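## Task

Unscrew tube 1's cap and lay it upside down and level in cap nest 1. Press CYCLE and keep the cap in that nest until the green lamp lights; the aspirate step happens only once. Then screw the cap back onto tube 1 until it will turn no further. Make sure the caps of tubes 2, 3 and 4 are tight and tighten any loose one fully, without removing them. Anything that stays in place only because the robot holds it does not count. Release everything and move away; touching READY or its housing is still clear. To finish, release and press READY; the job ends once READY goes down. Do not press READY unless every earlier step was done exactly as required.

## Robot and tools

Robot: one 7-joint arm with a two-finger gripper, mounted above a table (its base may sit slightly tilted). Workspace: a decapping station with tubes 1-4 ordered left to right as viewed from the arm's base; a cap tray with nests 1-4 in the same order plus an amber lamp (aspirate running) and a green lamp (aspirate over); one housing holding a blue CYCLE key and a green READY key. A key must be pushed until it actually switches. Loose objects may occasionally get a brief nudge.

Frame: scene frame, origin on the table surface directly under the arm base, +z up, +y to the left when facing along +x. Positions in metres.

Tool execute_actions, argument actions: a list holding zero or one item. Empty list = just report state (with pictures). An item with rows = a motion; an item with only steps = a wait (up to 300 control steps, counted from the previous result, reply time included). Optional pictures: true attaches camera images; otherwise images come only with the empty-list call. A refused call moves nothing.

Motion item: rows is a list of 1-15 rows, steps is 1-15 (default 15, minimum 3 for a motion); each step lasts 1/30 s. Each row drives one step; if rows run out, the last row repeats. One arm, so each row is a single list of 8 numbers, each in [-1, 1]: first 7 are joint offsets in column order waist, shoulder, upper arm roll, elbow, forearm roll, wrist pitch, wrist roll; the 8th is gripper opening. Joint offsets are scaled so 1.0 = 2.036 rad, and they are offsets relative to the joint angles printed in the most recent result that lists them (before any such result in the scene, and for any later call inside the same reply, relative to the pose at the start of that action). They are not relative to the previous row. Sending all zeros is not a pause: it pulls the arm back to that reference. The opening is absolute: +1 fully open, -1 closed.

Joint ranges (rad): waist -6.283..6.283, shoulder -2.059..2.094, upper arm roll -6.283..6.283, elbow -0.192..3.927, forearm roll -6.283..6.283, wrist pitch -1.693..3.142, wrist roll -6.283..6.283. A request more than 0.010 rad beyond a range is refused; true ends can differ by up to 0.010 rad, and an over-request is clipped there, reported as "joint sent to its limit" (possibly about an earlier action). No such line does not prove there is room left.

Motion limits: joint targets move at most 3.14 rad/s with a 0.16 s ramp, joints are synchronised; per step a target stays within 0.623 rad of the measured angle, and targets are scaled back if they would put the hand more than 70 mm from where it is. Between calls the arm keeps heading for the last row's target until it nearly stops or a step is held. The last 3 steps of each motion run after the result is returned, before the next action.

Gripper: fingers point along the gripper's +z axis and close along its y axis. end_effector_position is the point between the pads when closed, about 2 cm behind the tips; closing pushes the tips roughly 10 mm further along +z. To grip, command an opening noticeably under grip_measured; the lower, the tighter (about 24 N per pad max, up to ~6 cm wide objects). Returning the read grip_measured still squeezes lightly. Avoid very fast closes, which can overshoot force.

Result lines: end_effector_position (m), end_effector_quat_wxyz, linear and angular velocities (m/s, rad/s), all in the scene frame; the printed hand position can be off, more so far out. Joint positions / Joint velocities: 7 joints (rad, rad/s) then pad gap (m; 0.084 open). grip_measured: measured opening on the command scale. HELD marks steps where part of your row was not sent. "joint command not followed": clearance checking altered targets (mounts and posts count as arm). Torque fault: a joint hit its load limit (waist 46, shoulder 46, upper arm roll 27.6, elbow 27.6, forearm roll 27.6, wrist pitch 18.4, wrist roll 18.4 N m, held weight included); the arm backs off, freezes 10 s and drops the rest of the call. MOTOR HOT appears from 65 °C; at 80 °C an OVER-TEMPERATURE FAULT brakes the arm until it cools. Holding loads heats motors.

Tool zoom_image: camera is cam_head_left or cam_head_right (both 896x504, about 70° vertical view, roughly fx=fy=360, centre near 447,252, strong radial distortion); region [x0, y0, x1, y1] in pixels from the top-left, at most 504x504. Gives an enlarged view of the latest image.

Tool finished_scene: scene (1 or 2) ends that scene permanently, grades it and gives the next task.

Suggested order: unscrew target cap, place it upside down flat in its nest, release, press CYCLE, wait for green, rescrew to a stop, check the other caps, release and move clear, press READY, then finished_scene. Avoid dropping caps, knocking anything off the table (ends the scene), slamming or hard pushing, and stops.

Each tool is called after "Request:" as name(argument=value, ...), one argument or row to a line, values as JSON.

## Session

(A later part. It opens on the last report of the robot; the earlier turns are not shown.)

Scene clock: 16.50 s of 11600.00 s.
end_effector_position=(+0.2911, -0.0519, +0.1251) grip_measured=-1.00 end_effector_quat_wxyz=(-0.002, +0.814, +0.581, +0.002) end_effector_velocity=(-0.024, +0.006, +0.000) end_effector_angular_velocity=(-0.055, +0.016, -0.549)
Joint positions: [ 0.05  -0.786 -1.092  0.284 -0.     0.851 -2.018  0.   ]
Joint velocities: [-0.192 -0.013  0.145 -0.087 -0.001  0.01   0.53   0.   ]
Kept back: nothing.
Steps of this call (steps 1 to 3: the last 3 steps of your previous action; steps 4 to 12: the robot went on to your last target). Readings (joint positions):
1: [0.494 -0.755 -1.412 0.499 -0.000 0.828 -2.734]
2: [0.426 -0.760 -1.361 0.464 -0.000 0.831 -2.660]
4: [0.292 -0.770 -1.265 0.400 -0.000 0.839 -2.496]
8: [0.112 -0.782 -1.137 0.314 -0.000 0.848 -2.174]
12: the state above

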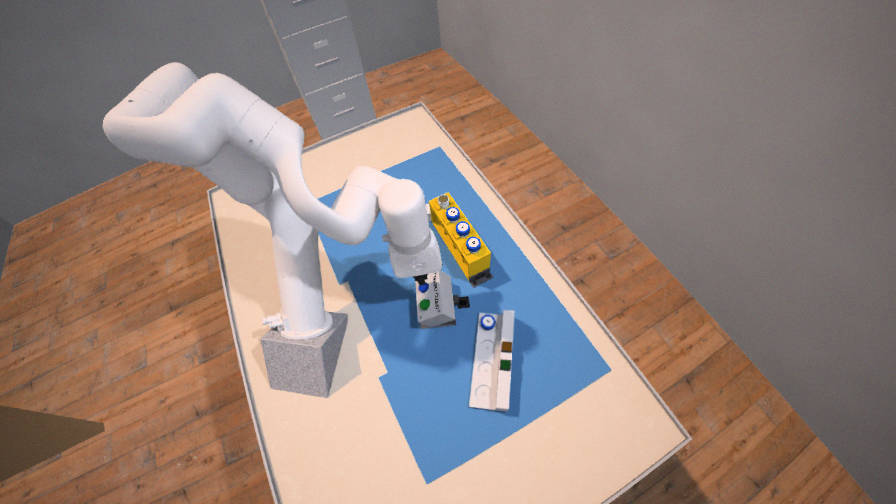

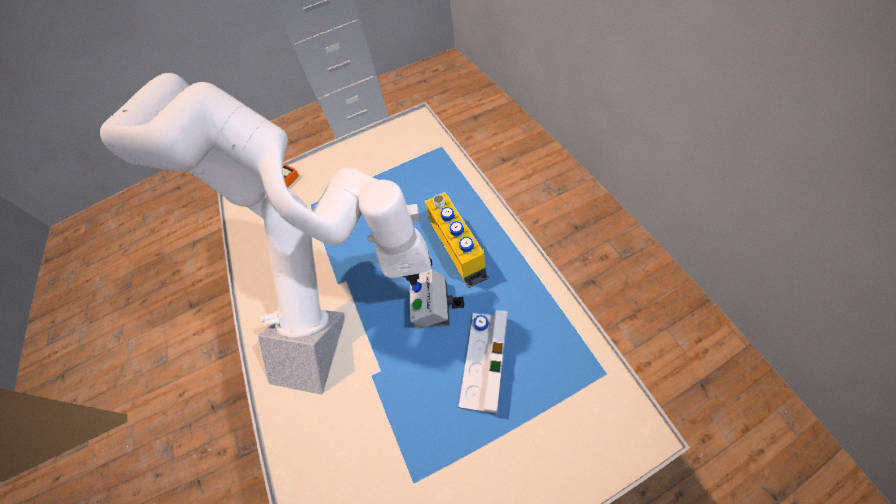

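Request:
execute_actions(
  actions=[
    {"rows":[[0.4494,0.0393,-0.3762,0.2741,0,-0.0275,-0.664,0.0]],"steps":15},
  ],
)

Request:
execute_actions(
  actions=[
    {"steps":7},
  ],
)

Scene clock: 17.83 s of 11600.00 s.
end_effector_position=(+0.3480, -0.1354, +0.1578) grip_measured=-0.01 end_effector_quat_wxyz=(+0.028, +0.716, +0.697, +0.038) end_effector_velocity=(+0.157, -0.253, -0.059) end_effector_angular_velocity=(-0.049, +0.083, +1.732)
Joint positions: [ 0.456 -0.742 -1.487  0.593 -0.     0.82  -2.398  0.044]
Joint velocities: [ 1.851  0.143 -1.502  1.004 -0.    -0.101 -1.87   0.001]
Steps of this call (steps 1 to 28: the robot went on to your last target; steps 29 to 40: the first 12 steps of this action). Readings (joint positions):
29: [0.032 -0.787 -1.078 0.276 -0.000 0.852 -1.971]
30: [0.037 -0.786 -1.084 0.280 -0.000 0.852 -1.977]
32: [0.084 -0.780 -1.130 0.318 -0.000 0.849 -2.025]
36: [0.245 -0.761 -1.292 0.460 -0.000 0.833 -2.185]
40: the state above

Scene clock: 18.07 s of 11600.00 s.
end_effector_position=(+0.3810, -0.1772, +0.1312) grip_measured=-0.01 end_effector_quat_wxyz=(+0.008, +0.496, +0.868, +0.016) end_effector_velocity=(+0.087, -0.113, -0.087) end_effector_angular_velocity=(-0.138, +0.179, +2.622)
Joint positions: [ 0.848 -0.714 -1.771  0.784 -0.     0.801 -2.953  0.044]
Joint velocities: [ 1.071  0.076 -0.764  0.515  0.    -0.052 -2.579 -0.   ]
Kept back: nothing.
Steps of this call (steps 1 to 3: the last 3 steps of your previous action; steps 4 to 7: the robot went on to your last target). Readings (joint positions):
1: [0.520 -0.737 -1.536 0.626 -0.000 0.817 -2.463]
2: [0.584 -0.733 -1.583 0.658 -0.000 0.814 -2.534]
4: [0.707 -0.724 -1.671 0.717 -0.000 0.808 -2.693]
7: the state above

Request:
execute_actions(
  actions=[
    {"rows":[[0.075,0.0,-0.056,0.023,0,-0.021,-0.2048,0],[0.095,-0.004,-0.071,0.018,0,-0.04,-0.2048,0],[0.115,-0.008,-0.087,0.012,0,-0.06,-0.2048,0],[0.135,-0.012,-0.102,0.006,0,-0.08,-0.2048,0],[0.1494,-0.0146,-0.1131,0.0017,0,-0.0948,-0.2048,0],[0.156,-0.017,-0.118,0.001,0,-0.10,-0.2048,0],[0.162,-0.019,-0.1224,0.0006,0,-0.1058,-0.2048,0],[0.1685,-0.0213,-0.127,0.0001,0,-0.1112,-0.2048,0],[0.175,-0.0235,-0.1317,-0.0004,0,-0.1167,-0.2048,0],[0.181,-0.0258,-0.1363,-0.001,0,-0.1222,-0.2048,0],[0.1876,-0.028,-0.141,-0.0015,0,-0.1277,-0.2048,0]],"steps":15},
  ],
)

Request:
execute_actions(
  actions=[
    {"steps":10},
  ],
)

Scene clock: 18.60 s of 11600.00 s.
end_effector_position=(+0.3880, -0.1905, +0.0520) grip_measured=-0.01 end_effector_quat_wxyz=(-0.001, +0.306, +0.952, +0.003) end_effector_velocity=(+0.001, -0.014, -0.138) end_effector_angular_velocity=(-0.042, -0.012, +0.009)
Joint positions: [ 1.177 -0.755 -2.018  0.786 -0.     0.59  -3.368  0.044]
Joint velocities: [ 0.479 -0.14  -0.363 -0.046 -0.001 -0.442 -0.019  0.   ]
Steps of this call (steps 1 to 4: the robot went on to your last target; steps 5 to 16: the first 12 steps of this action). Readings (joint positions):
5: [0.945 -0.707 -1.842 0.832 -0.000 0.796 -3.279]
6: [0.955 -0.707 -1.850 0.834 -0.000 0.791 -3.307]
8: [0.987 -0.712 -1.876 0.832 -0.000 0.764 -3.340]
12: [1.093 -0.733 -1.956 0.803 -0.000 0.667 -3.363]
16: the state above

Scene clock: 18.93 s of 11600.00 s.
end_effector_position=(+0.3880, -0.1923, +0.0376) grip_measured=-0.01 end_effector_quat_wxyz=(+0.001, +0.305, +0.952, -0.000) end_effector_velocity=(-0.001, +0.001, -0.006) end_effector_angular_velocity=(+0.000, +0.002, +0.001)
Joint positions: [ 1.228 -0.77  -2.057  0.781 -0.     0.543 -3.37   0.044]
Joint velocities: [ 0.017 -0.005 -0.012 -0.004  0.    -0.015 -0.001 -0.   ]
Kept back: nothing.
Steps of this call (steps 1 to 3: the last 3 steps of your previous action; steps 4 to 10: the robot went on to your last target). Readings (joint positions):
1: [1.192 -0.759 -2.029 0.784 -0.000 0.577 -3.369]
2: [1.203 -0.763 -2.037 0.783 -0.000 0.567 -3.369]
4: [1.217 -0.767 -2.048 0.782 -0.000 0.554 -3.370]
8: [1.226 -0.769 -2.055 0.782 -0.000 0.544 -3.370]
10: the state above

Request:
execute_actions(
  actions=[
    {"rows":[[-0.0041,0.0014,0.003,0.0004,0,0.0035,0,0],[-0.0041,0.0014,0.003,0.0004,0,0.0035,0,0],[-0.0041,0.0014,0.003,0.0004,0,0.0035,0,0],[-0.0041,0.0014,0.003,0.0004,0,0.0035,0,-0.05],[-0.0041,0.0014,0.003,0.0004,0,0.0035,0,-0.1],[-0.0041,0.0014,0.003,0.0004,0,0.0035,0,-0.15],[-0.0041,0.0014,0.003,0.0004,0,0.0035,0,-0.2],[-0.0041,0.0014,0.003,0.0004,0,0.0035,0,-0.25],[-0.0041,0.0014,0.003,0.0004,0,0.0035,0,-0.32],[-0.0041,0.0014,0.003,0.0004,0,0.0035,0,-0.4],[-0.0041,0.0014,0.003,0.0004,0,0.0035,0,-0.45]],"steps":15},
  ],
)

Scene clock: 19.53 s of 11600.00 s.
end_effector_position=(+0.3881, -0.1924, +0.0401) grip_measured=-0.26 end_effector_quat_wxyz=(+0.001, +0.305, +0.952, +0.000) end_effector_velocity=(-0.001, +0.002, -0.001) end_effector_angular_velocity=(+0.004, +0.003, +0.001)
Joint positions: [ 1.22  -0.767 -2.051  0.782 -0.     0.55  -3.37   0.033]
Joint velocities: [-0.002  0.     0.002 -0.003 -0.001  0.004  0.     0.   ]
Steps of this call (steps 1 to 6: the robot went on to your last target; steps 7 to 18: the first 12 steps of this action). Readings (joint positions):
7: [1.229 -0.770 -2.058 0.781 -0.000 0.542 -3.370]
8: [1.228 -0.770 -2.057 0.781 -0.000 0.543 -3.370]
10: [1.224 -0.769 -2.054 0.781 -0.000 0.546 -3.370]
14: [1.220 -0.767 -2.051 0.782 -0.000 0.549 -3.370]
18: the state above

Request:
execute_actions(
  actions=[
    {"rows":[[-0.0024,0.0009,0.0018,0.0002,0,0.0021,0,-0.45],[-0.0024,0.0009,0.0018,0.0002,0,0.0021,0,-0.45],[-0.0024,0.0009,0.0018,0.0002,0,0.0021,0,-0.45],[-0.0006,-0.0002,-0.0012,0.0027,0,0.0029,-0.002,-0.45],[0.0012,-0.0014,-0.0043,0.0052,0,0.0037,-0.004,-0.45],[0.0031,-0.0026,-0.0073,0.0076,0,0.0045,-0.005,-0.45],[0.0049,-0.0037,-0.0103,0.0101,0,0.0053,-0.007,-0.45]],"steps":15},
  ],
)

Request:
execute_actions(
  actions=[
    {"steps":4},
  ],
)

Request:
execute_actions(
  actions=[
    {"rows":[[0.0011,-0.0004,-0.0008,-0.0001,0,-0.001,0,-0.45],[0.0022,-0.0008,-0.0016,-0.0002,0,-0.0019,0,-0.45],[0.0033,-0.0011,-0.0024,-0.0003,0,-0.0028,0,-0.45],[0.0041,-0.0014,-0.003,-0.0004,0,-0.0035,0,-0.45],[0.0049,-0.0017,-0.0035,-0.0004,0,-0.0042,0,-0.45],[0.0057,-0.002,-0.0041,-0.0005,0,-0.0049,0,-0.45]],"steps":15},
  ],
)

Scene clock: 20.27 s of 11600.00 s.
end_effector_position=(+0.3870, -0.1996, +0.0417) grip_measured=-0.26 end_effector_quat_wxyz=(+0.001, +0.306, +0.952, -0.000) end_effector_velocity=(-0.002, -0.012, -0.000) end_effector_angular_velocity=(+0.002, +0.001, +0.003)
Joint positions: [ 1.227 -0.773 -2.068  0.8   -0.     0.559 -3.382  0.033]
Joint velocities: [ 0.024 -0.015 -0.037  0.033  0.     0.013 -0.024 -0.   ]
Steps of this call (steps 1 to 3: the last 3 steps of your previous action; steps 4 to 10: the robot went on to your last target; steps 11 to 22: the first 12 steps of this action). Readings (joint positions):
11: [1.219 -0.767 -2.050 0.782 -0.000 0.550 -3.370]
12: [1.219 -0.767 -2.050 0.782 -0.000 0.550 -3.370]
14: [1.217 -0.766 -2.049 0.783 -0.000 0.552 -3.370]
18: [1.222 -0.769 -2.057 0.791 -0.000 0.556 -3.376]
22: the state above

Scene clock: 20.40 s of 11600.00 s.
end_effector_position=(+0.3869, -0.2002, +0.0415) grip_measured=-0.26 end_effector_quat_wxyz=(+0.001, +0.305, +0.952, +0.000) end_effector_velocity=(+0.000, -0.001, -0.001) end_effector_angular_velocity=(+0.002, +0.001, +0.003)
Joint positions: [ 1.229 -0.774 -2.071  0.802 -0.     0.56  -3.384  0.033]
Joint velocities: [ 0.007 -0.003 -0.006  0.007  0.002  0.003 -0.006  0.   ]
Kept back: nothing.
Steps of this call (steps 1 to 3: the last 3 steps of your previous action; step 4: the robot went on to your last target). Readings (joint positions):
1: [1.228 -0.774 -2.069 0.801 -0.000 0.559 -3.383]
2: [1.229 -0.774 -2.070 0.801 -0.000 0.560 -3.383]
4: the state above

Scene clock: 20.80 s of 11600.00 s.
end_effector_position=(+0.3874, -0.2006, +0.0387) grip_measured=-0.26 end_effector_quat_wxyz=(+0.001, +0.305, +0.952, -0.001) end_effector_velocity=(-0.000, -0.001, -0.003) end_effector_angular_velocity=(-0.002, -0.000, -0.000)
Joint positions: [ 1.24  -0.778 -2.078  0.802 -0.     0.551 -3.384  0.033]
Joint velocities: [ 0.009 -0.003 -0.007  0.    -0.    -0.009 -0.     0.   ]
Steps of this call (steps 1 to 12: the first 12 steps of this action). Readings (joint positions):
1: [1.229 -0.774 -2.071 0.802 -0.000 0.560 -3.384]
2: [1.230 -0.775 -2.071 0.802 -0.000 0.560 -3.384]
4: [1.232 -0.775 -2.073 0.802 -0.000 0.558 -3.384]
8: [1.237 -0.777 -2.076 0.802 -0.000 0.553 -3.384]
12: the state above

Request:
execute_actions(
  actions=[
    {"rows":[[0.002,-0.0007,-0.0014,0,0,-0.0017,0,-0.45],[0.002,-0.0007,-0.0014,0,0,-0.0017,0,-0.45],[0.002,-0.0007,-0.0014,0,0,-0.0017,0,-0.45],[0.002,-0.0007,-0.0014,0,0,-0.0017,0,-0.3],[0.002,-0.0007,-0.0014,0,0,-0.0017,0,-0.2],[0.002,-0.0007,-0.0014,0,0,-0.0017,0,-0.12],[0.002,-0.0007,-0.0014,0,0,-0.0017,0,-0.05],[0.002,-0.0007,-0.0014,0,0,-0.0017,0,-0.05],[-0.008,0.003,0.006,0.0007,0,0.007,0,-0.05],[-0.018,0.0063,0.013,0.0015,0,0.0155,0,-0.05],[-0.03,0.0105,0.022,0.0025,0,0.026,0,-0.05],[-0.045,0.015,0.033,0.004,0,0.04,0,-0.05],[-0.065,0.02,0.05,0.008,0,0.058,0,-0.05],[-0.09,0.026,0.07,0.012,0,0.08,0,-0.05],[-0.15,0.037,0.122,0.02,0,0.135,0.1,-0.05]],"steps":15},
  ],
)

Request:
execute_actions(
  actions=[
    {"steps":11},
  ],
  pictures=true,
)

Request:
zoom_image(
  camera="cam_head_left",
  region=[460, 300, 530, 370],
)

Request:
zoom_image(
  camera="cam_head_right",
  region=[450, 300, 520, 370],
)

Scene clock: 22.47 s of 11600.00 s.
end_effector_position=(+0.3856, -0.1982, +0.0412) grip_measured=-0.07 end_effector_quat_wxyz=(-0.002, +0.305, +0.952, +0.002) end_effector_velocity=(+0.011, -0.001, +0.110) end_effector_angular_velocity=(-0.004, -0.018, +0.012)
Joint positions: [ 1.226 -0.774 -2.068  0.799 -0.     0.566 -3.384  0.041]
Joint velocities: [-0.344  0.12   0.261  0.04  -0.002  0.294  0.001  0.004]
Steps of this call (steps 1 to 3: the last 3 steps of your previous action; steps 4 to 15: the robot went on to your last target; steps 16 to 38: nothing new was sent; steps 39 to 50: the first 12 steps of this action). Readings (joint positions):
39: [1.241 -0.778 -2.079 0.801 -0.000 0.550 -3.384]
40: [1.241 -0.779 -2.079 0.801 -0.000 0.549 -3.384]
42: [1.242 -0.779 -2.080 0.802 -0.000 0.549 -3.384]
46: [1.244 -0.780 -2.082 0.798 -0.000 0.549 -3.384]
50: the state above

Scene clock: 22.83 s of 11600.00 s.
end_effector_position=(+0.3903, -0.1900, +0.1236) grip_measured=-0.06 end_effector_quat_wxyz=(+0.000, +0.378, +0.926, +0.006) end_effector_velocity=(-0.015, +0.033, +0.068) end_effector_angular_velocity=(+0.052, +0.051, -0.317)
Joint positions: [ 0.958 -0.707 -1.851  0.842 -0.     0.801 -3.211  0.041]
Joint velocities: [-0.28   0.055  0.24   0.014  0.     0.273  0.345 -0.   ]
Kept back: nothing.
Steps of this call (steps 1 to 3: the last 3 steps of your previous action; steps 4 to 11: the robot went on to your last target). Readings (joint positions):
1: [1.212 -0.769 -2.058 0.801 -0.000 0.577 -3.384]
2: [1.194 -0.763 -2.044 0.803 -0.000 0.593 -3.384]
4: [1.143 -0.749 -2.003 0.811 -0.000 0.639 -3.380]
8: [1.012 -0.719 -1.896 0.834 -0.000 0.753 -3.273]
11: the state above

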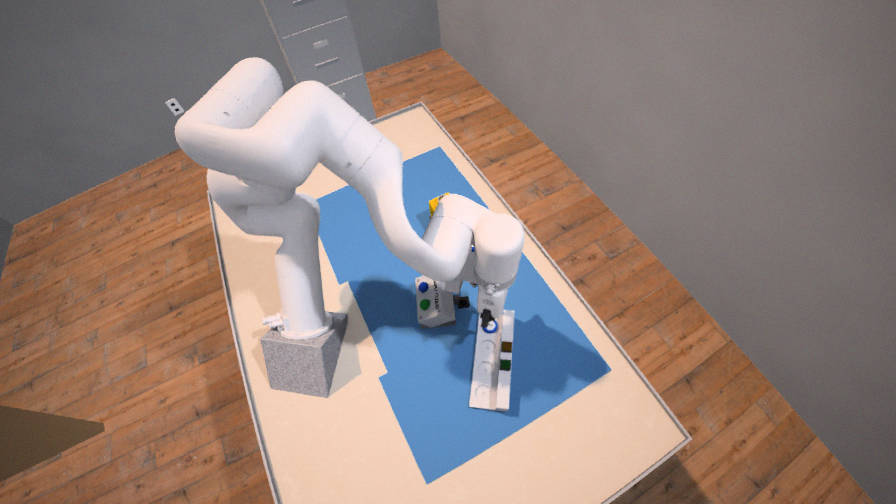

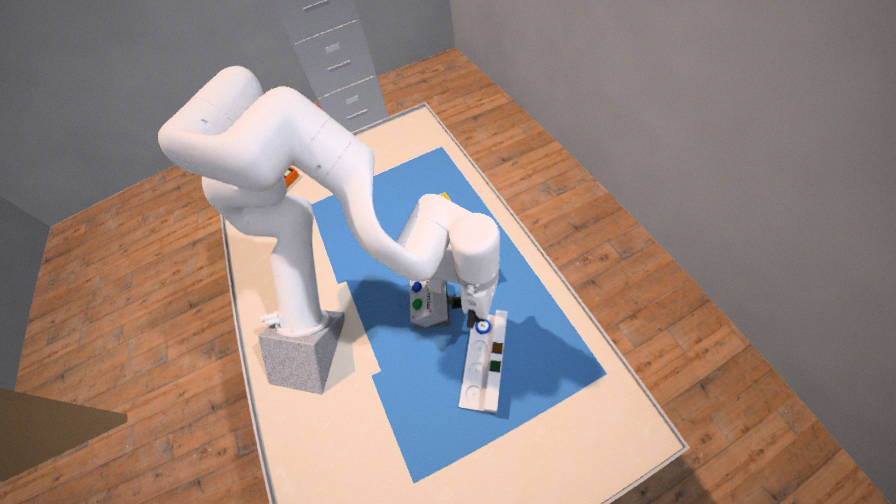

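Region (460, 300, 530, 370) of cam_head_left's 896x504 image, scaled by 7.200, with more detail than that image has.

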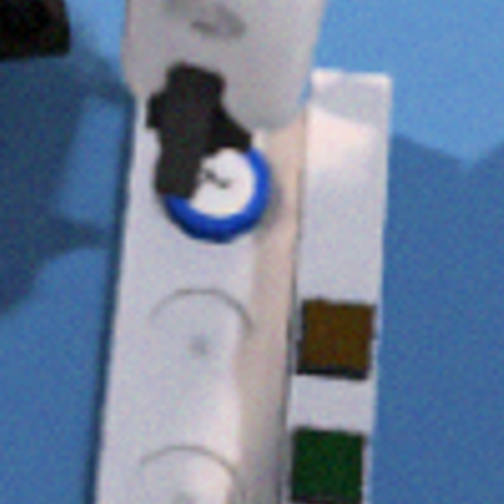

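Region (450, 300, 520, 370) of cam_head_right's 896x504 image, scaled by 7.200, with more detail than that image has.

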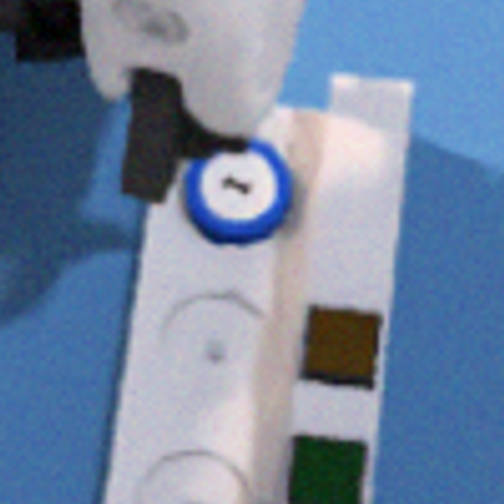

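Request:
execute_actions(
  actions=[
    {"rows":[[0.01,-0.002,-0.008,-0.001,0,-0.008,0.015,-0.5],[0.035,-0.008,-0.029,-0.005,0,-0.03,0.015,-1],[0.06,-0.014,-0.05,-0.009,0,-0.053,0.015,-1],[0.085,-0.02,-0.07,-0.013,0,-0.075,0.015,-1],[0.105,-0.025,-0.087,-0.016,0,-0.093,0.015,-1],[0.1165,-0.0275,-0.0961,-0.018,0,-0.1035,0.015,-1]],"steps":15},
  ],
)

Request:
execute_actions(
  actions=[
    {"steps":6},
  ],
)

Request:
execute_actions(
  actions=[
    {"rows":[[0.0016,-0.0006,-0.0012,-0.0001,0,-0.0014,0,-1],[0.0033,-0.0011,-0.0024,-0.0003,0,-0.0028,0,-1],[0.0049,-0.0017,-0.0035,-0.0004,0,-0.0042,0,-1],[0.006,-0.0021,-0.0044,-0.0005,0,-0.0051,0,-1],[0.0072,-0.0025,-0.0052,-0.0006,0,-0.0061,0,-1],[0.0083,-0.0029,-0.006,-0.0007,0,-0.0071,0,-1],[0.0095,-0.0033,-0.0068,-0.0008,0,-0.0081,0,-1],[0.0106,-0.0037,-0.0077,-0.0009,0,-0.009,0,-1]],"steps":15},
  ],
)

Scene clock: 23.67 s of 11600.00 s.
end_effector_position=(+0.3869, -0.1968, +0.0571) grip_measured=-1.00 end_effector_quat_wxyz=(-0.002, +0.399, +0.917, +0.004) end_effector_velocity=(+0.000, -0.027, -0.065) end_effector_angular_velocity=(-0.070, -0.015, -0.025)
Joint positions: [ 1.173 -0.759 -2.027  0.805 -0.     0.613 -3.181  0.   ]
Joint velocities: [ 0.256 -0.053 -0.216 -0.01   0.001 -0.254 -0.     0.   ]
Steps of this call (steps 1 to 13: the robot went on to your last target; steps 14 to 25: the first 12 steps of this action). Readings (joint positions):
14: [0.935 -0.703 -1.830 0.843 -0.000 0.825 -3.181]
15: [0.939 -0.703 -1.834 0.843 -0.000 0.820 -3.181]
17: [0.969 -0.710 -1.860 0.841 -0.000 0.791 -3.181]
21: [1.094 -0.739 -1.963 0.821 -0.000 0.682 -3.181]
25: the state above

Scene clock: 23.87 s of 11600.00 s.
end_effector_position=(+0.3872, -0.2006, +0.0533) grip_measured=-1.00 end_effector_quat_wxyz=(+0.001, +0.401, +0.916, +0.000) end_effector_velocity=(-0.003, -0.001, -0.009) end_effector_angular_velocity=(-0.002, +0.003, -0.004)
Joint positions: [ 1.192 -0.762 -2.044  0.807 -0.     0.592 -3.181  0.   ]
Joint velocities: [ 0.027 -0.006 -0.024 -0.007  0.001 -0.026 -0.001  0.   ]
Kept back: nothing.
Steps of this call (steps 1 to 3: the last 3 steps of your previous action; steps 4 to 6: the robot went on to your last target). Readings (joint positions):
1: [1.180 -0.760 -2.033 0.805 -0.000 0.606 -3.181]
2: [1.185 -0.761 -2.037 0.806 -0.000 0.601 -3.181]
4: [1.190 -0.762 -2.042 0.807 -0.000 0.595 -3.181]
6: the state above

Scene clock: 24.27 s of 11600.00 s.
end_effector_position=(+0.3872, -0.2005, +0.0473) grip_measured=-1.00 end_effector_quat_wxyz=(+0.001, +0.401, +0.916, +0.001) end_effector_velocity=(-0.000, -0.000, -0.009) end_effector_angular_velocity=(-0.000, +0.002, +0.001)
Joint positions: [ 1.211 -0.769 -2.058  0.805 -0.     0.576 -3.181  0.   ]
Joint velocities: [ 0.029 -0.01  -0.021 -0.002 -0.002 -0.023 -0.     0.   ]
Steps of this call (steps 1 to 12: the first 12 steps of this action). Readings (joint positions):
1: [1.193 -0.762 -2.045 0.806 -0.000 0.592 -3.181]
2: [1.194 -0.762 -2.046 0.806 -0.000 0.591 -3.181]
4: [1.196 -0.763 -2.047 0.806 -0.000 0.589 -3.181]
8: [1.204 -0.766 -2.053 0.806 -0.000 0.582 -3.181]
12: the state above

Request:
execute_actions(
  actions=[
    {"rows":[[0.0016,-0.0006,-0.0012,-0.0001,0,-0.0014,0,-1],[0.0025,-0.0009,-0.0018,-0.0002,0,-0.0021,0,-1],[0.0033,-0.0011,-0.0024,-0.0003,0,-0.0028,0,-1],[0.0041,-0.0014,-0.003,-0.0004,0,-0.0035,0,-1],[0.0049,-0.0017,-0.0035,-0.0004,0,-0.0042,0,-1],[0.0057,-0.002,-0.0041,-0.0005,0,-0.0049,0,-1]],"steps":14},
  ],
)

Scene clock: 24.73 s of 11600.00 s.
end_effector_position=(+0.3875, -0.2012, +0.0448) grip_measured=-1.00 end_effector_quat_wxyz=(+0.002, +0.401, +0.916, -0.000) end_effector_velocity=(+0.002, -0.003, -0.001) end_effector_angular_velocity=(-0.008, -0.005, -0.002)
Joint positions: [ 1.221 -0.772 -2.065  0.805 -0.     0.567 -3.181  0.   ]
Joint velocities: [ 0.01  -0.002 -0.009  0.004  0.001 -0.012 -0.     0.   ]
Steps of this call (steps 1 to 3: the last 3 steps of your previous action; steps 4 to 14: the first 11 steps of this action). Readings (joint positions):
4: [1.213 -0.769 -2.060 0.805 -0.000 0.575 -3.181]
5: [1.213 -0.770 -2.060 0.805 -0.000 0.574 -3.181]
7: [1.215 -0.770 -2.061 0.805 -0.000 0.573 -3.181]
11: [1.219 -0.772 -2.064 0.804 -0.000 0.569 -3.181]
14: the state above

Request:
execute_actions(
  actions=[
    {"rows":[[-0.01,0.0035,0.007,0.001,0,0.009,0,-1],[-0.025,0.008,0.019,0.003,0,0.022,0,-1],[-0.045,0.013,0.035,0.006,0,0.04,0.03,-1],[-0.07,0.02,0.056,0.01,0,0.062,0.06,-1],[-0.095,0.026,0.077,0.014,0,0.085,0.1,-1],[-0.12,0.031,0.097,0.018,0,0.107,0.14,-1],[-0.145,0.034,0.118,0.018,0,0.127,0.18,-1],[-0.175,0.034,0.143,0.01,0,0.14,0.22,-1],[-0.21,0.032,0.173,-0.005,0,0.145,0.26,-1],[-0.25,0.029,0.206,-0.03,0,0.147,0.30,-1],[-0.29,0.025,0.24,-0.056,0,0.147,0.34,-1],[-0.33,0.021,0.273,-0.083,0,0.146,0.38,-1],[-0.37,0.017,0.307,-0.11,0,0.145,0.42,-1],[-0.41,0.012,0.34,-0.138,0,0.144,0.46,-1],[-0.5845,-0.0076,0.4851,-0.26,0,0.1399,0.595,-1]],"steps":15},
  ],
)

Request:
execute_actions(
  actions=[
    {"steps":12},
  ],
)

Request:
execute_actions(
  actions=[
    {"steps":8},
  ],
)

Scene clock: 25.37 s of 11600.00 s.
end_effector_position=(+0.3915, -0.1868, +0.1257) grip_measured=-1.00 end_effector_quat_wxyz=(+0.008, +0.545, +0.839, +0.011) end_effector_velocity=(-0.021, +0.132, +0.317) end_effector_angular_velocity=(+0.059, -0.240, -1.838)
Joint positions: [ 0.926 -0.717 -1.824  0.823 -0.     0.785 -2.833  0.   ]
Joint velocities: [-1.6    0.07   1.329 -0.234  0.001  0.637  1.951  0.   ]
Steps of this call (steps 1 to 3: the last 3 steps of your previous action; steps 4 to 7: the robot went on to your last target; steps 8 to 19: the first 12 steps of this action). Readings (joint positions):
8: [1.222 -0.772 -2.066 0.805 -0.000 0.567 -3.181]
9: [1.219 -0.772 -2.064 0.805 -0.000 0.569 -3.181]
11: [1.201 -0.767 -2.049 0.803 -0.000 0.588 -3.176]
15: [1.100 -0.740 -1.967 0.820 -0.000 0.676 -3.063]
19: the state above

Scene clock: 25.77 s of 11600.00 s.
end_effector_position=(+0.3257, -0.0771, +0.1368) grip_measured=-1.00 end_effector_quat_wxyz=(-0.005, +0.760, +0.649, +0.025) end_effector_velocity=(-0.238, +0.211, -0.046) end_effector_angular_velocity=(-0.161, +0.180, -1.507)
Joint positions: [ 0.279 -0.765 -1.276  0.432 -0.     0.845 -2.19   0.   ]
Joint velocities: [-1.762 -0.164  1.399 -1.106 -0.002  0.048  1.546  0.   ]
Kept back: nothing.
Steps of this call (steps 1 to 3: the last 3 steps of your previous action; steps 4 to 12: the robot went on to your last target). Readings (joint positions):
1: [0.871 -0.715 -1.778 0.811 -0.000 0.804 -2.767]
2: [0.813 -0.715 -1.730 0.790 -0.000 0.818 -2.702]
4: [0.702 -0.722 -1.637 0.722 -0.000 0.833 -2.583]
8: [0.513 -0.743 -1.462 0.577 -0.000 0.840 -2.397]
12: the state above

Scene clock: 26.03 s of 11600.00 s.
end_effector_position=(+0.2915, -0.0528, +0.1263) grip_measured=-1.00 end_effector_quat_wxyz=(-0.001, +0.824, +0.567, +0.002) end_effector_velocity=(-0.019, +0.008, -0.003) end_effector_angular_velocity=(-0.048, +0.012, -0.163)
Joint positions: [ 0.047 -0.786 -1.091  0.286 -0.     0.852 -1.984  0.   ]
Joint velocities: [-0.162 -0.015  0.133 -0.084  0.002 -0.001  0.157  0.   ]
Kept back: nothing.
Steps of this call (steps 1 to 8: the robot went on to your last target). Readings (joint positions):
1: [0.222 -0.770 -1.231 0.396 -0.000 0.847 -2.140]
2: [0.171 -0.775 -1.191 0.364 -0.000 0.849 -2.095]
4: [0.099 -0.781 -1.133 0.316 -0.000 0.851 -2.031]
8: the state above

Request:
execute_actions(
  actions=[
    {"rows":[[0.002,0.003,-0.001,-0.009,0,-0.012,0.007,-1],[0.012,0.006,-0.008,-0.013,0,-0.024,0.007,-1],[0.023,0.01,-0.016,-0.017,0,-0.036,0.007,-1],[0.0324,0.0128,-0.0226,-0.0211,0,-0.0472,0.007,-1]],"steps":15},
  ],
  pictures=true,
)

Request:
zoom_image(
  camera="cam_head_left",
  region=[395, 255, 465, 325],
)

Request:
zoom_image(
  camera="cam_head_right",
  region=[390, 255, 460, 325],
)

Request:
zoom_image(
  camera="cam_head_left",
  region=[460, 300, 530, 370],
)

Scene clock: 26.67 s of 11600.00 s.
end_effector_position=(+0.2891, -0.0512, +0.1041) grip_measured=-1.00 end_effector_quat_wxyz=(-0.000, +0.828, +0.561, +0.001) end_effector_velocity=(+0.005, -0.005, -0.007) end_effector_angular_velocity=(-0.013, -0.019, -0.004)
Joint positions: [ 0.109 -0.761 -1.134  0.245 -0.     0.761 -1.97   0.   ]
Joint velocities: [ 0.046  0.014 -0.036 -0.008  0.003 -0.065 -0.     0.   ]
Steps of this call (steps 1 to 7: the robot went on to your last target; steps 8 to 19: the first 12 steps of this action). Readings (joint positions):
8: [0.033 -0.787 -1.079 0.277 -0.000 0.851 -1.970]
9: [0.035 -0.786 -1.081 0.276 -0.000 0.848 -1.970]
11: [0.050 -0.781 -1.092 0.270 -0.000 0.829 -1.970]
15: [0.094 -0.766 -1.123 0.250 -0.000 0.779 -1.970]
19: the state above

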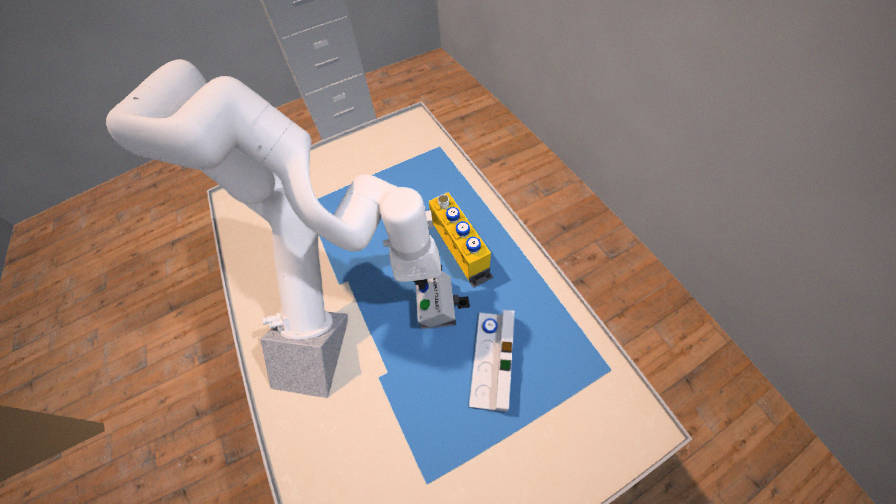

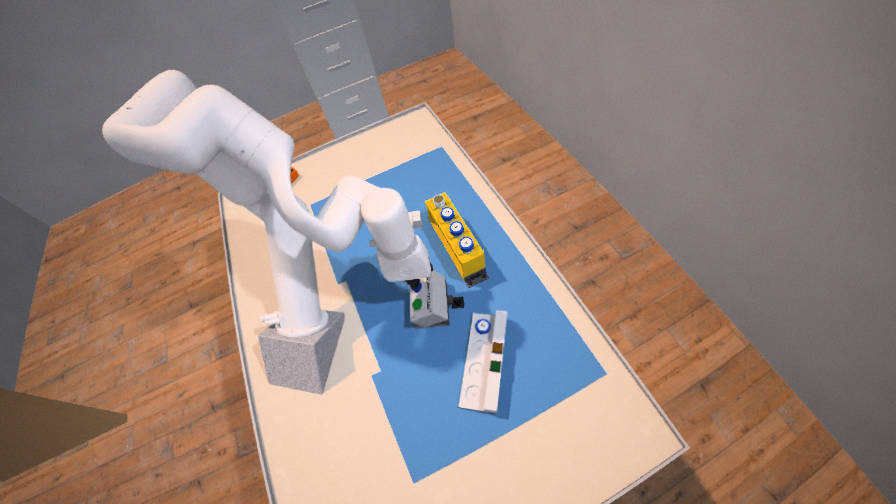

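Region (395, 255, 465, 325) of cam_head_left's 896x504 image, scaled by 7.200, with more detail than that image has.

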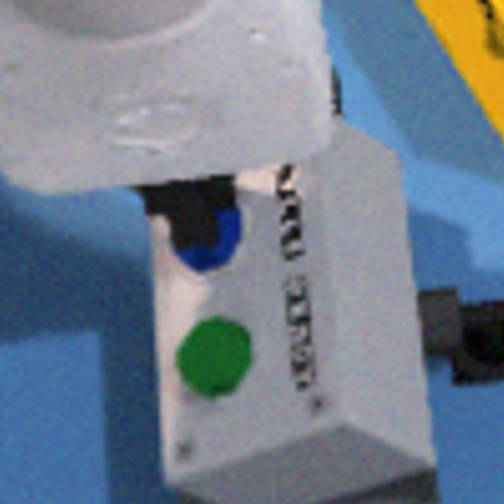

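Region (390, 255, 460, 325) of cam_head_right's 896x504 image, scaled by 7.200, with more detail than that image has.

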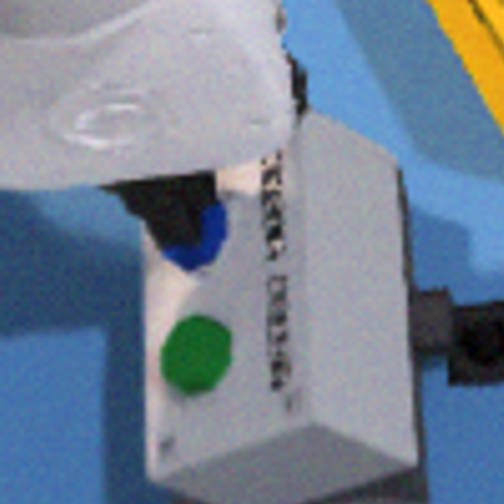

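Region (460, 300, 530, 370) of cam_head_left's 896x504 image, scaled by 7.200, with more detail than that image has.

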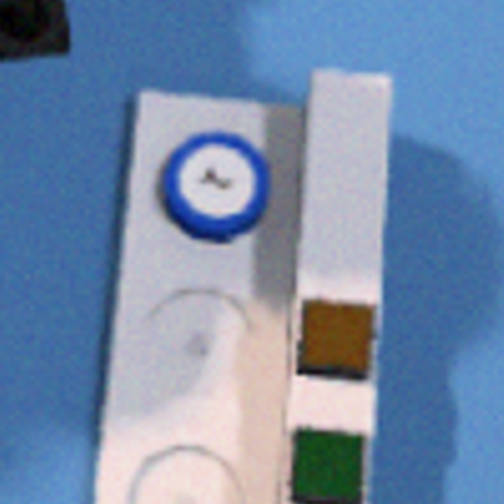

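Request:
execute_actions(
  actions=[
    {"rows":[[0.005,0.0016,-0.0036,-0.0017,0,-0.0056,0,-1],[0.008,0.0026,-0.0057,-0.0027,0,-0.0088,0,-1],[0.011,0.0036,-0.0078,-0.0037,0,-0.012,0,-1],[0.014,0.0046,-0.01,-0.0047,0,-0.0154,0,-1],[0.017,0.0055,-0.012,-0.0057,0,-0.0187,0,-1],[0.02,0.0065,-0.0143,-0.0067,0,-0.022,0,-1],[0.023,0.0075,-0.0164,-0.0077,0,-0.0253,0,-1],[0.0255,0.0083,-0.0182,-0.0085,0,-0.028,0,-1]],"steps":15},
  ],
)

Request:
execute_actions(
  actions=[
    {"steps":5},
  ],
  pictures=true,
)

Scene clock: 27.20 s of 11600.00 s.
end_effector_position=(+0.2895, -0.0516, +0.0938) grip_measured=-1.00 end_effector_quat_wxyz=(+0.001, +0.828, +0.561, +0.000) end_effector_velocity=(+0.001, -0.002, -0.014) end_effector_angular_velocity=(-0.007, -0.004, -0.000)
Joint positions: [ 0.154 -0.747 -1.166  0.231 -0.     0.711 -1.97   0.   ]
Joint velocities: [ 0.067  0.022 -0.047 -0.018  0.001 -0.076  0.     0.   ]
Steps of this call (steps 1 to 3: the last 3 steps of your previous action; step 4: the robot went on to your last target; steps 5 to 16: the first 12 steps of this action). Readings (joint positions):
5: [0.112 -0.760 -1.137 0.244 -0.000 0.756 -1.970]
6: [0.114 -0.760 -1.137 0.243 -0.000 0.755 -1.970]
8: [0.119 -0.758 -1.141 0.242 -0.000 0.749 -1.970]
12: [0.138 -0.752 -1.154 0.235 -0.000 0.729 -1.970]
16: the state above

Scene clock: 27.37 s of 11600.00 s.
end_effector_position=(+0.2894, -0.0517, +0.0925) grip_measured=-1.00 end_effector_quat_wxyz=(+0.001, +0.828, +0.561, +0.000) end_effector_velocity=(-0.002, +0.001, -0.004) end_effector_angular_velocity=(+0.001, +0.004, +0.000)
Joint positions: [ 0.159 -0.745 -1.17   0.229 -0.     0.705 -1.97   0.   ]
Joint velocities: [ 0.012  0.005 -0.01  -0.007 -0.002 -0.013 -0.     0.   ]
Kept back: nothing.
Steps of this call (steps 1 to 3: the last 3 steps of your previous action; steps 4 to 5: the robot went on to your last target). Readings (joint positions):
1: [0.156 -0.746 -1.167 0.231 -0.000 0.709 -1.970]
2: [0.157 -0.746 -1.168 0.230 -0.000 0.708 -1.970]
4: [0.159 -0.745 -1.170 0.229 -0.000 0.706 -1.970]
5: the state above

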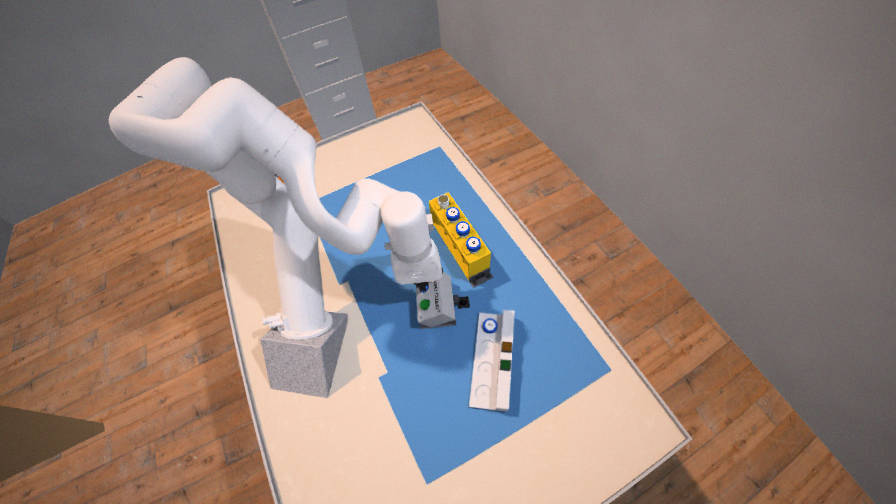

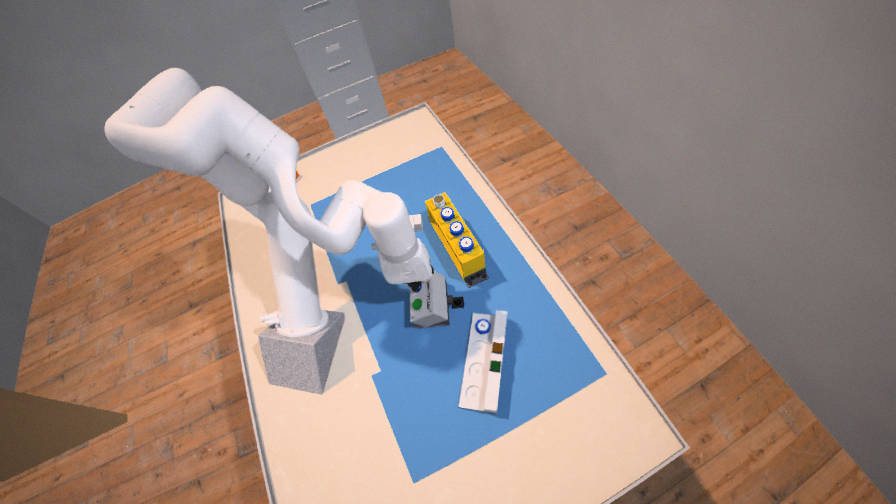

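Not yet; 3 mm further.

Request:
execute_actions(
  actions=[
    {"rows":[[0.002,0.0007,-0.0015,-0.0008,0,-0.0022,0,-1],[0.003,0.001,-0.0022,-0.0011,0,-0.0033,0,-1],[0.004,0.0014,-0.003,-0.0015,0,-0.0044,0,-1],[0.005,0.0017,-0.0037,-0.0018,0,-0.0055,0,-1],[0.0062,0.0021,-0.0044,-0.0022,0,-0.0066,0,-1]],"steps":13},
  ],
  pictures=true,
)

Scene clock: 29.27 s of 11600.00 s.
end_effector_position=(+0.2894, -0.0515, +0.0900) grip_measured=-1.00 end_effector_quat_wxyz=(+0.001, +0.828, +0.561, +0.000) end_effector_velocity=(+0.001, -0.002, -0.001) end_effector_angular_velocity=(-0.000, -0.003, -0.003)
Joint positions: [ 0.17  -0.741 -1.178  0.226  0.     0.693 -1.97   0.   ]
Joint velocities: [ 0.013  0.004 -0.014  0.002  0.    -0.01  -0.     0.   ]
Steps of this call (steps 1 to 15: the robot went on to your last target; steps 16 to 47: nothing new was sent; steps 48 to 57: the first 10 steps of this action). Readings (joint positions):
48: [0.161 -0.744 -1.171 0.227 -0.000 0.704 -1.970]
49: [0.161 -0.744 -1.171 0.227 -0.000 0.704 -1.970]
51: [0.163 -0.744 -1.173 0.227 -0.000 0.701 -1.970]
55: [0.169 -0.742 -1.176 0.226 0.000 0.695 -1.970]
57: the state above

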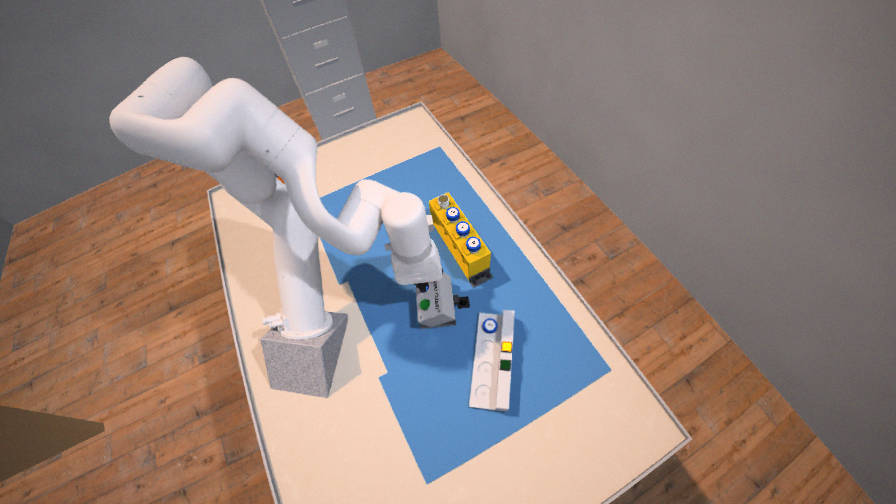

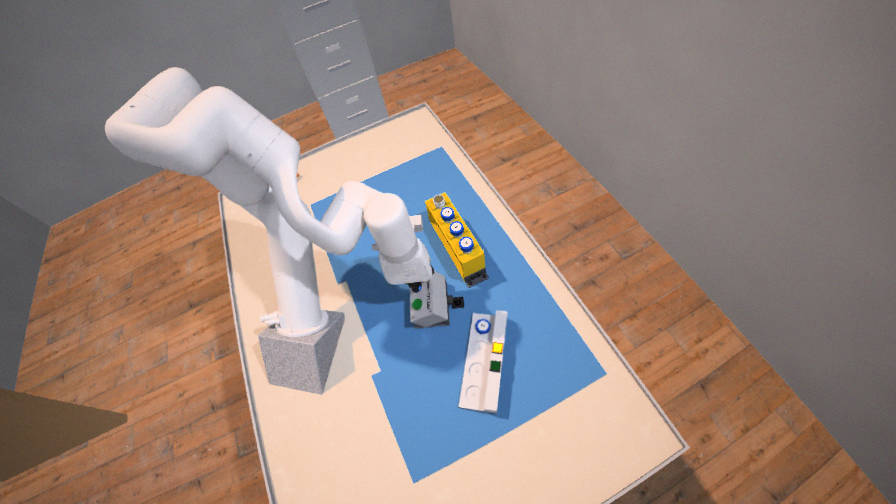

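Amber on. Lift off the key.

Request:
execute_actions(
  actions=[
    {"rows":[[-0.01,-0.003,0.007,0.003,0,0.011,0,-1],[-0.025,-0.008,0.018,0.008,0,0.028,0,-1],[-0.045,-0.015,0.032,0.015,0,0.05,0,-1],[-0.0683,-0.0228,0.0494,0.0244,0,0.078,0,-1],[-0.085,-0.03,0.06,0.036,0,0.105,0,-0.5],[-0.10,-0.036,0.07,0.05,0,0.135,0,0.05]],"steps":12},
  ],
)

Scene clock: 29.90 s of 11600.00 s.
end_effector_position=(+0.2888, -0.0505, +0.1267) grip_measured=-0.35 end_effector_quat_wxyz=(-0.005, +0.828, +0.561, +0.001) end_effector_velocity=(+0.024, -0.028, +0.258) end_effector_angular_velocity=(-0.041, -0.072, -0.019)
Joint positions: [ 0.035 -0.789 -1.082  0.284 -0.     0.867 -1.97   0.029]
Joint velocities: [-0.684 -0.266  0.455  0.467  0.001  0.94  -0.001  0.186]
Steps of this call (steps 1 to 3: the last 3 steps of your previous action; steps 4 to 10: the robot went on to your last target; steps 11 to 19: the first 9 steps of this action). Readings (joint positions):
11: [0.171 -0.741 -1.179 0.226 0.000 0.693 -1.970]
12: [0.169 -0.742 -1.176 0.226 -0.000 0.696 -1.970]
14: [0.150 -0.747 -1.163 0.229 -0.001 0.718 -1.970]
18: [0.059 -0.779 -1.098 0.268 -0.000 0.833 -1.970]
19: the state above

Request:
execute_actions(
  actions=[
    {"rows":[[0.2112,-0.0457,0.1174,0.1611,0,0.0481,0.01,0.05]],"steps":15},
  ],
)

Request:
execute_actions(
  actions=[
    {"steps":8},
  ],
)

Scene clock: 30.90 s of 11600.00 s.
end_effector_position=(+0.3863, +0.0063, +0.1710) grip_measured=+0.04 end_effector_quat_wxyz=(+0.002, +0.719, +0.695, -0.014) end_effector_velocity=(+0.272, +0.246, +0.047) end_effector_angular_velocity=(+0.028, -0.039, +1.004)
Joint positions: [ 0.275 -0.856 -0.916  0.503  0.     0.966 -1.957  0.046]
Joint velocities: [ 0.876 -0.118  0.339  0.498 -0.001 -0.006  0.037 -0.   ]
Steps of this call (steps 1 to 3: the last 3 steps of your previous action; steps 4 to 18: the robot went on to your last target; steps 19 to 30: the first 12 steps of this action). Readings (joint positions):
19: [-0.032 -0.815 -1.035 0.327 0.000 0.968 -1.970]
20: [-0.027 -0.815 -1.034 0.330 0.000 0.968 -1.969]
22: [0.017 -0.821 -1.018 0.354 -0.000 0.968 -1.967]
26: [0.154 -0.840 -0.962 0.435 0.000 0.967 -1.962]
30: the state above

Scene clock: 31.17 s of 11600.00 s.
end_effector_position=(+0.4361, +0.0635, +0.1803) grip_measured=+0.04 end_effector_quat_wxyz=(+0.003, +0.647, +0.763, -0.002) end_effector_velocity=(+0.047, +0.070, +0.009) end_effector_angular_velocity=(+0.044, -0.017, +0.208)
Joint positions: [ 0.446 -0.879 -0.848  0.601  0.     0.965 -1.95   0.046]
Joint velocities: [ 0.198 -0.028  0.057  0.106 -0.001  0.002  0.008 -0.   ]
Kept back: nothing.
Steps of this call (steps 1 to 3: the last 3 steps of your previous action; steps 4 to 8: the robot went on to your last target). Readings (joint positions):
1: [0.304 -0.860 -0.905 0.520 0.000 0.966 -1.956]
2: [0.332 -0.864 -0.894 0.536 0.000 0.966 -1.955]
4: [0.387 -0.871 -0.872 0.567 0.000 0.965 -1.952]
8: the state above

Request:
execute_actions(
  actions=[
    {"rows":[[0.016,0.003,-0.002,-0.001,0,-0.012,0,0.05],[0.022,0.007,-0.006,-0.007,0,-0.024,0,0.05],[0.0284,0.0107,-0.0104,-0.0138,0,-0.0359,0,0.05],[0.0366,0.0157,-0.016,-0.02,0,-0.05,0,0.05],[0.045,0.0206,-0.0213,-0.026,0,-0.064,0,0.05],[0.053,0.0256,-0.0268,-0.0318,0,-0.0775,0,0.05],[0.053,0.0256,-0.0268,-0.0318,0,-0.0775,0,0.05],[0.053,0.0256,-0.0268,-0.0318,0,-0.0775,0,0.05],[0.053,0.0256,-0.0268,-0.0318,0,-0.0775,0,0.05],[0.053,0.0256,-0.0268,-0.0318,0,-0.0775,0,0.05],[0.053,0.0256,-0.0268,-0.0318,0,-0.0775,0,0.05],[0.053,0.0256,-0.0268,-0.0318,0,-0.0775,0,0.0],[0.053,0.0256,-0.0268,-0.0318,0,-0.0775,0,-0.1],[0.053,0.0256,-0.0268,-0.0318,0,-0.0775,0,-0.2],[0.053,0.0256,-0.0268,-0.0318,0,-0.0775,0,-0.35]],"steps":15},
  ],
)

Request:
execute_actions(
  actions=[
    {"steps":7},
  ],
)

Request:
execute_actions(
  actions=[
    {"rows":[[0,0,0,0,0,0,0,-0.8],[0,0,0,0,0,0,0,-0.8],[0,0,0,0,0,0,0.35,-0.8]],"steps":11},
  ],
)

Request:
execute_actions(
  actions=[
    {"steps":3},
  ],
)

Request:
execute_actions(
  actions=[
    {"steps":1},
  ],
)

Scene clock: 31.83 s of 11600.00 s.
end_effector_position=(+0.4390, +0.0705, +0.1368) grip_measured=+0.02 end_effector_quat_wxyz=(-0.002, +0.639, +0.769, -0.001) end_effector_velocity=(+0.011, -0.003, -0.036) end_effector_angular_velocity=(-0.005, -0.041, -0.002)
Joint positions: [ 0.546 -0.831 -0.897  0.541  0.     0.823 -1.95   0.045]
Joint velocities: [ 0.091  0.052 -0.064 -0.051  0.    -0.177  0.    -0.029]
Steps of this call (steps 1 to 8: the robot went on to your last target; steps 9 to 20: the first 12 steps of this action). Readings (joint positions):
9: [0.464 -0.881 -0.844 0.611 -0.000 0.964 -1.949]
10: [0.466 -0.881 -0.845 0.610 -0.000 0.961 -1.949]
12: [0.476 -0.875 -0.851 0.602 0.000 0.942 -1.950]
16: [0.518 -0.849 -0.879 0.564 0.000 0.870 -1.950]
20: the state above

Scene clock: 32.07 s of 11600.00 s.
end_effector_position=(+0.4402, +0.0700, +0.1348) grip_measured=-0.25 end_effector_quat_wxyz=(-0.000, +0.639, +0.769, +0.001) end_effector_velocity=(+0.000, +0.000, -0.001) end_effector_angular_velocity=(+0.002, -0.002, -0.000)
Joint positions: [ 0.552 -0.829 -0.902  0.538  0.     0.811 -1.95   0.033]
Joint velocities: [ 0.004 -0.001 -0.003 -0.002  0.    -0.006  0.    -0.   ]
Kept back: nothing.
Steps of this call (steps 1 to 3: the last 3 steps of your previous action; steps 4 to 7: the robot went on to your last target). Readings (joint positions):
1: [0.549 -0.830 -0.899 0.540 0.000 0.818 -1.950]
2: [0.550 -0.829 -0.900 0.539 0.000 0.815 -1.950]
4: [0.552 -0.828 -0.902 0.538 0.000 0.811 -1.950]
7: the state above

Scene clock: 32.33 s of 11600.00 s.
end_effector_position=(+0.4403, +0.0700, +0.1348) grip_measured=-0.25 end_effector_quat_wxyz=(+0.000, +0.704, +0.710, +0.001) end_effector_velocity=(-0.001, -0.001, -0.000) end_effector_angular_velocity=(-0.001, +0.006, -2.187)
Joint positions: [ 0.553 -0.829 -0.902  0.538  0.     0.81  -1.776  0.033]
Joint velocities: [-0.001  0.001 -0.    -0.001 -0.005  0.002  2.189 -0.001]
Steps of this call (steps 1 to 8: the first 8 steps of this action). Readings (joint positions):
1: [0.553 -0.829 -0.903 0.538 0.000 0.811 -1.950]
2: [0.552 -0.829 -0.903 0.538 0.000 0.811 -1.950]
4: [0.552 -0.829 -0.903 0.538 0.000 0.811 -1.943]
8: the state above

Scene clock: 32.43 s of 11600.00 s.
end_effector_position=(+0.4402, +0.0700, +0.1346) grip_measured=-0.25 end_effector_quat_wxyz=(+0.000, +0.786, +0.619, +0.001) end_effector_velocity=(+0.001, +0.004, -0.001) end_effector_angular_velocity=(+0.003, +0.000, -2.367)
Joint positions: [ 0.553 -0.828 -0.903  0.538 -0.     0.809 -1.53   0.033]
Joint velocities: [ 0.005  0.002  0.007 -0.001  0.003 -0.006  2.375  0.008]
Kept back: nothing.
Steps of this call (steps 1 to 3: the last 3 steps of your previous action). Readings (joint positions):
1: [0.552 -0.829 -0.903 0.538 -0.000 0.810 -1.697]
2: [0.553 -0.828 -0.903 0.538 -0.000 0.810 -1.613]
3: the state above

Scene clock: 32.47 s of 11600.00 s.
end_effector_position=(+0.4403, +0.0701, +0.1346) grip_measured=-0.25 end_effector_quat_wxyz=(+0.000, +0.808, +0.589, +0.001) end_effector_velocity=(+0.001, +0.002, -0.001) end_effector_angular_velocity=(+0.003, -0.001, -2.075)
Joint positions: [ 0.553 -0.828 -0.902  0.538 -0.     0.809 -1.455  0.033]
Joint velocities: [ 0.004  0.001  0.004  0.001  0.003 -0.004  2.079  0.005]
Kept back: nothing.
Steps of this call (step 1: the robot went on to your last target). Readings (joint positions):
1: the state above

Request:
execute_actions(
  actions=[
    {"rows":[[0,0,0,0,0,0,0.107,-0.3],[0,0,0,0,0,0,0.107,-0.05],[0,0,0,0,0,0,0.107,-0.05],[0,0,0,0,0,0,0.107,-0.05],[-0.008,-0.005,0.005,0.006,0,0.014,0.107,-0.05],[-0.016,-0.01,0.011,0.012,0,0.028,0.08,-0.05],[-0.0241,-0.0144,0.0161,0.0172,0,0.0408,0.04,-0.05],[-0.0241,-0.0144,0.0161,0.0172,0,0.0408,0,-0.05],[-0.0241,-0.0144,0.0161,0.0172,0,0.0408,-0.05,-0.05],[-0.0241,-0.0144,0.0161,0.0172,0,0.0408,-0.1,-0.05],[-0.0241,-0.0144,0.0161,0.0172,0,0.0408,-0.15,0.05],[-0.022,-0.007,-0.002,0.022,0,0.04,-0.2,0.05],[-0.0196,0.001,-0.021,0.0275,0,0.0395,-0.25,0.05],[-0.0174,0.008,-0.04,0.0326,0,0.039,-0.292,0.05],[-0.0152,0.0159,-0.058,0.0377,0,0.0382,-0.292,0.05]],"steps":15},
  ],
)

Request:
execute_actions(
  actions=[
    {"steps":10},
  ],
)

Scene clock: 33.13 s of 11600.00 s.
end_effector_position=(+0.4409, +0.0698, +0.1527) grip_measured=+0.00 end_effector_quat_wxyz=(+0.001, +0.819, +0.574, +0.001) end_effector_velocity=(+0.001, -0.005, +0.061) end_effector_angular_velocity=(-0.008, -0.010, +1.755)
Joint positions: [ 0.516 -0.85  -0.878  0.565 -0.     0.87  -1.419  0.044]
Joint velocities: [-0.121 -0.07   0.069  0.092 -0.     0.198 -1.767  0.035]
Steps of this call (steps 1 to 8: the robot went on to your last target; steps 9 to 20: the first 12 steps of this action). Readings (joint positions):
9: [0.553 -0.828 -0.902 0.538 0.000 0.809 -1.246]
10: [0.553 -0.828 -0.902 0.538 0.000 0.809 -1.243]
12: [0.553 -0.828 -0.902 0.538 0.000 0.810 -1.240]
16: [0.541 -0.835 -0.894 0.545 0.000 0.832 -1.258]
20: the state above

Scene clock: 33.47 s of 11600.00 s.
end_effector_position=(+0.4393, +0.0234, +0.1582) grip_measured=+0.04 end_effector_quat_wxyz=(-0.000, +0.668, +0.744, +0.001) end_effector_velocity=(-0.009, -0.084, -0.001) end_effector_angular_velocity=(-0.010, +0.011, +0.306)
Joint positions: [ 0.519 -0.804 -1.003  0.609 -0.     0.887 -2.002  0.046]
Joint velocities: [ 0.026  0.101 -0.231  0.063  0.     0.001 -0.532  0.   ]
Kept back: nothing.
Steps of this call (steps 1 to 3: the last 3 steps of your previous action; steps 4 to 10: the robot went on to your last target). Readings (joint positions):
1: [0.513 -0.852 -0.877 0.568 -0.000 0.876 -1.483]
2: [0.511 -0.853 -0.877 0.570 -0.000 0.880 -1.553]
4: [0.510 -0.849 -0.888 0.576 -0.000 0.885 -1.706]
8: [0.517 -0.815 -0.976 0.602 -0.000 0.887 -1.949]
10: the state above


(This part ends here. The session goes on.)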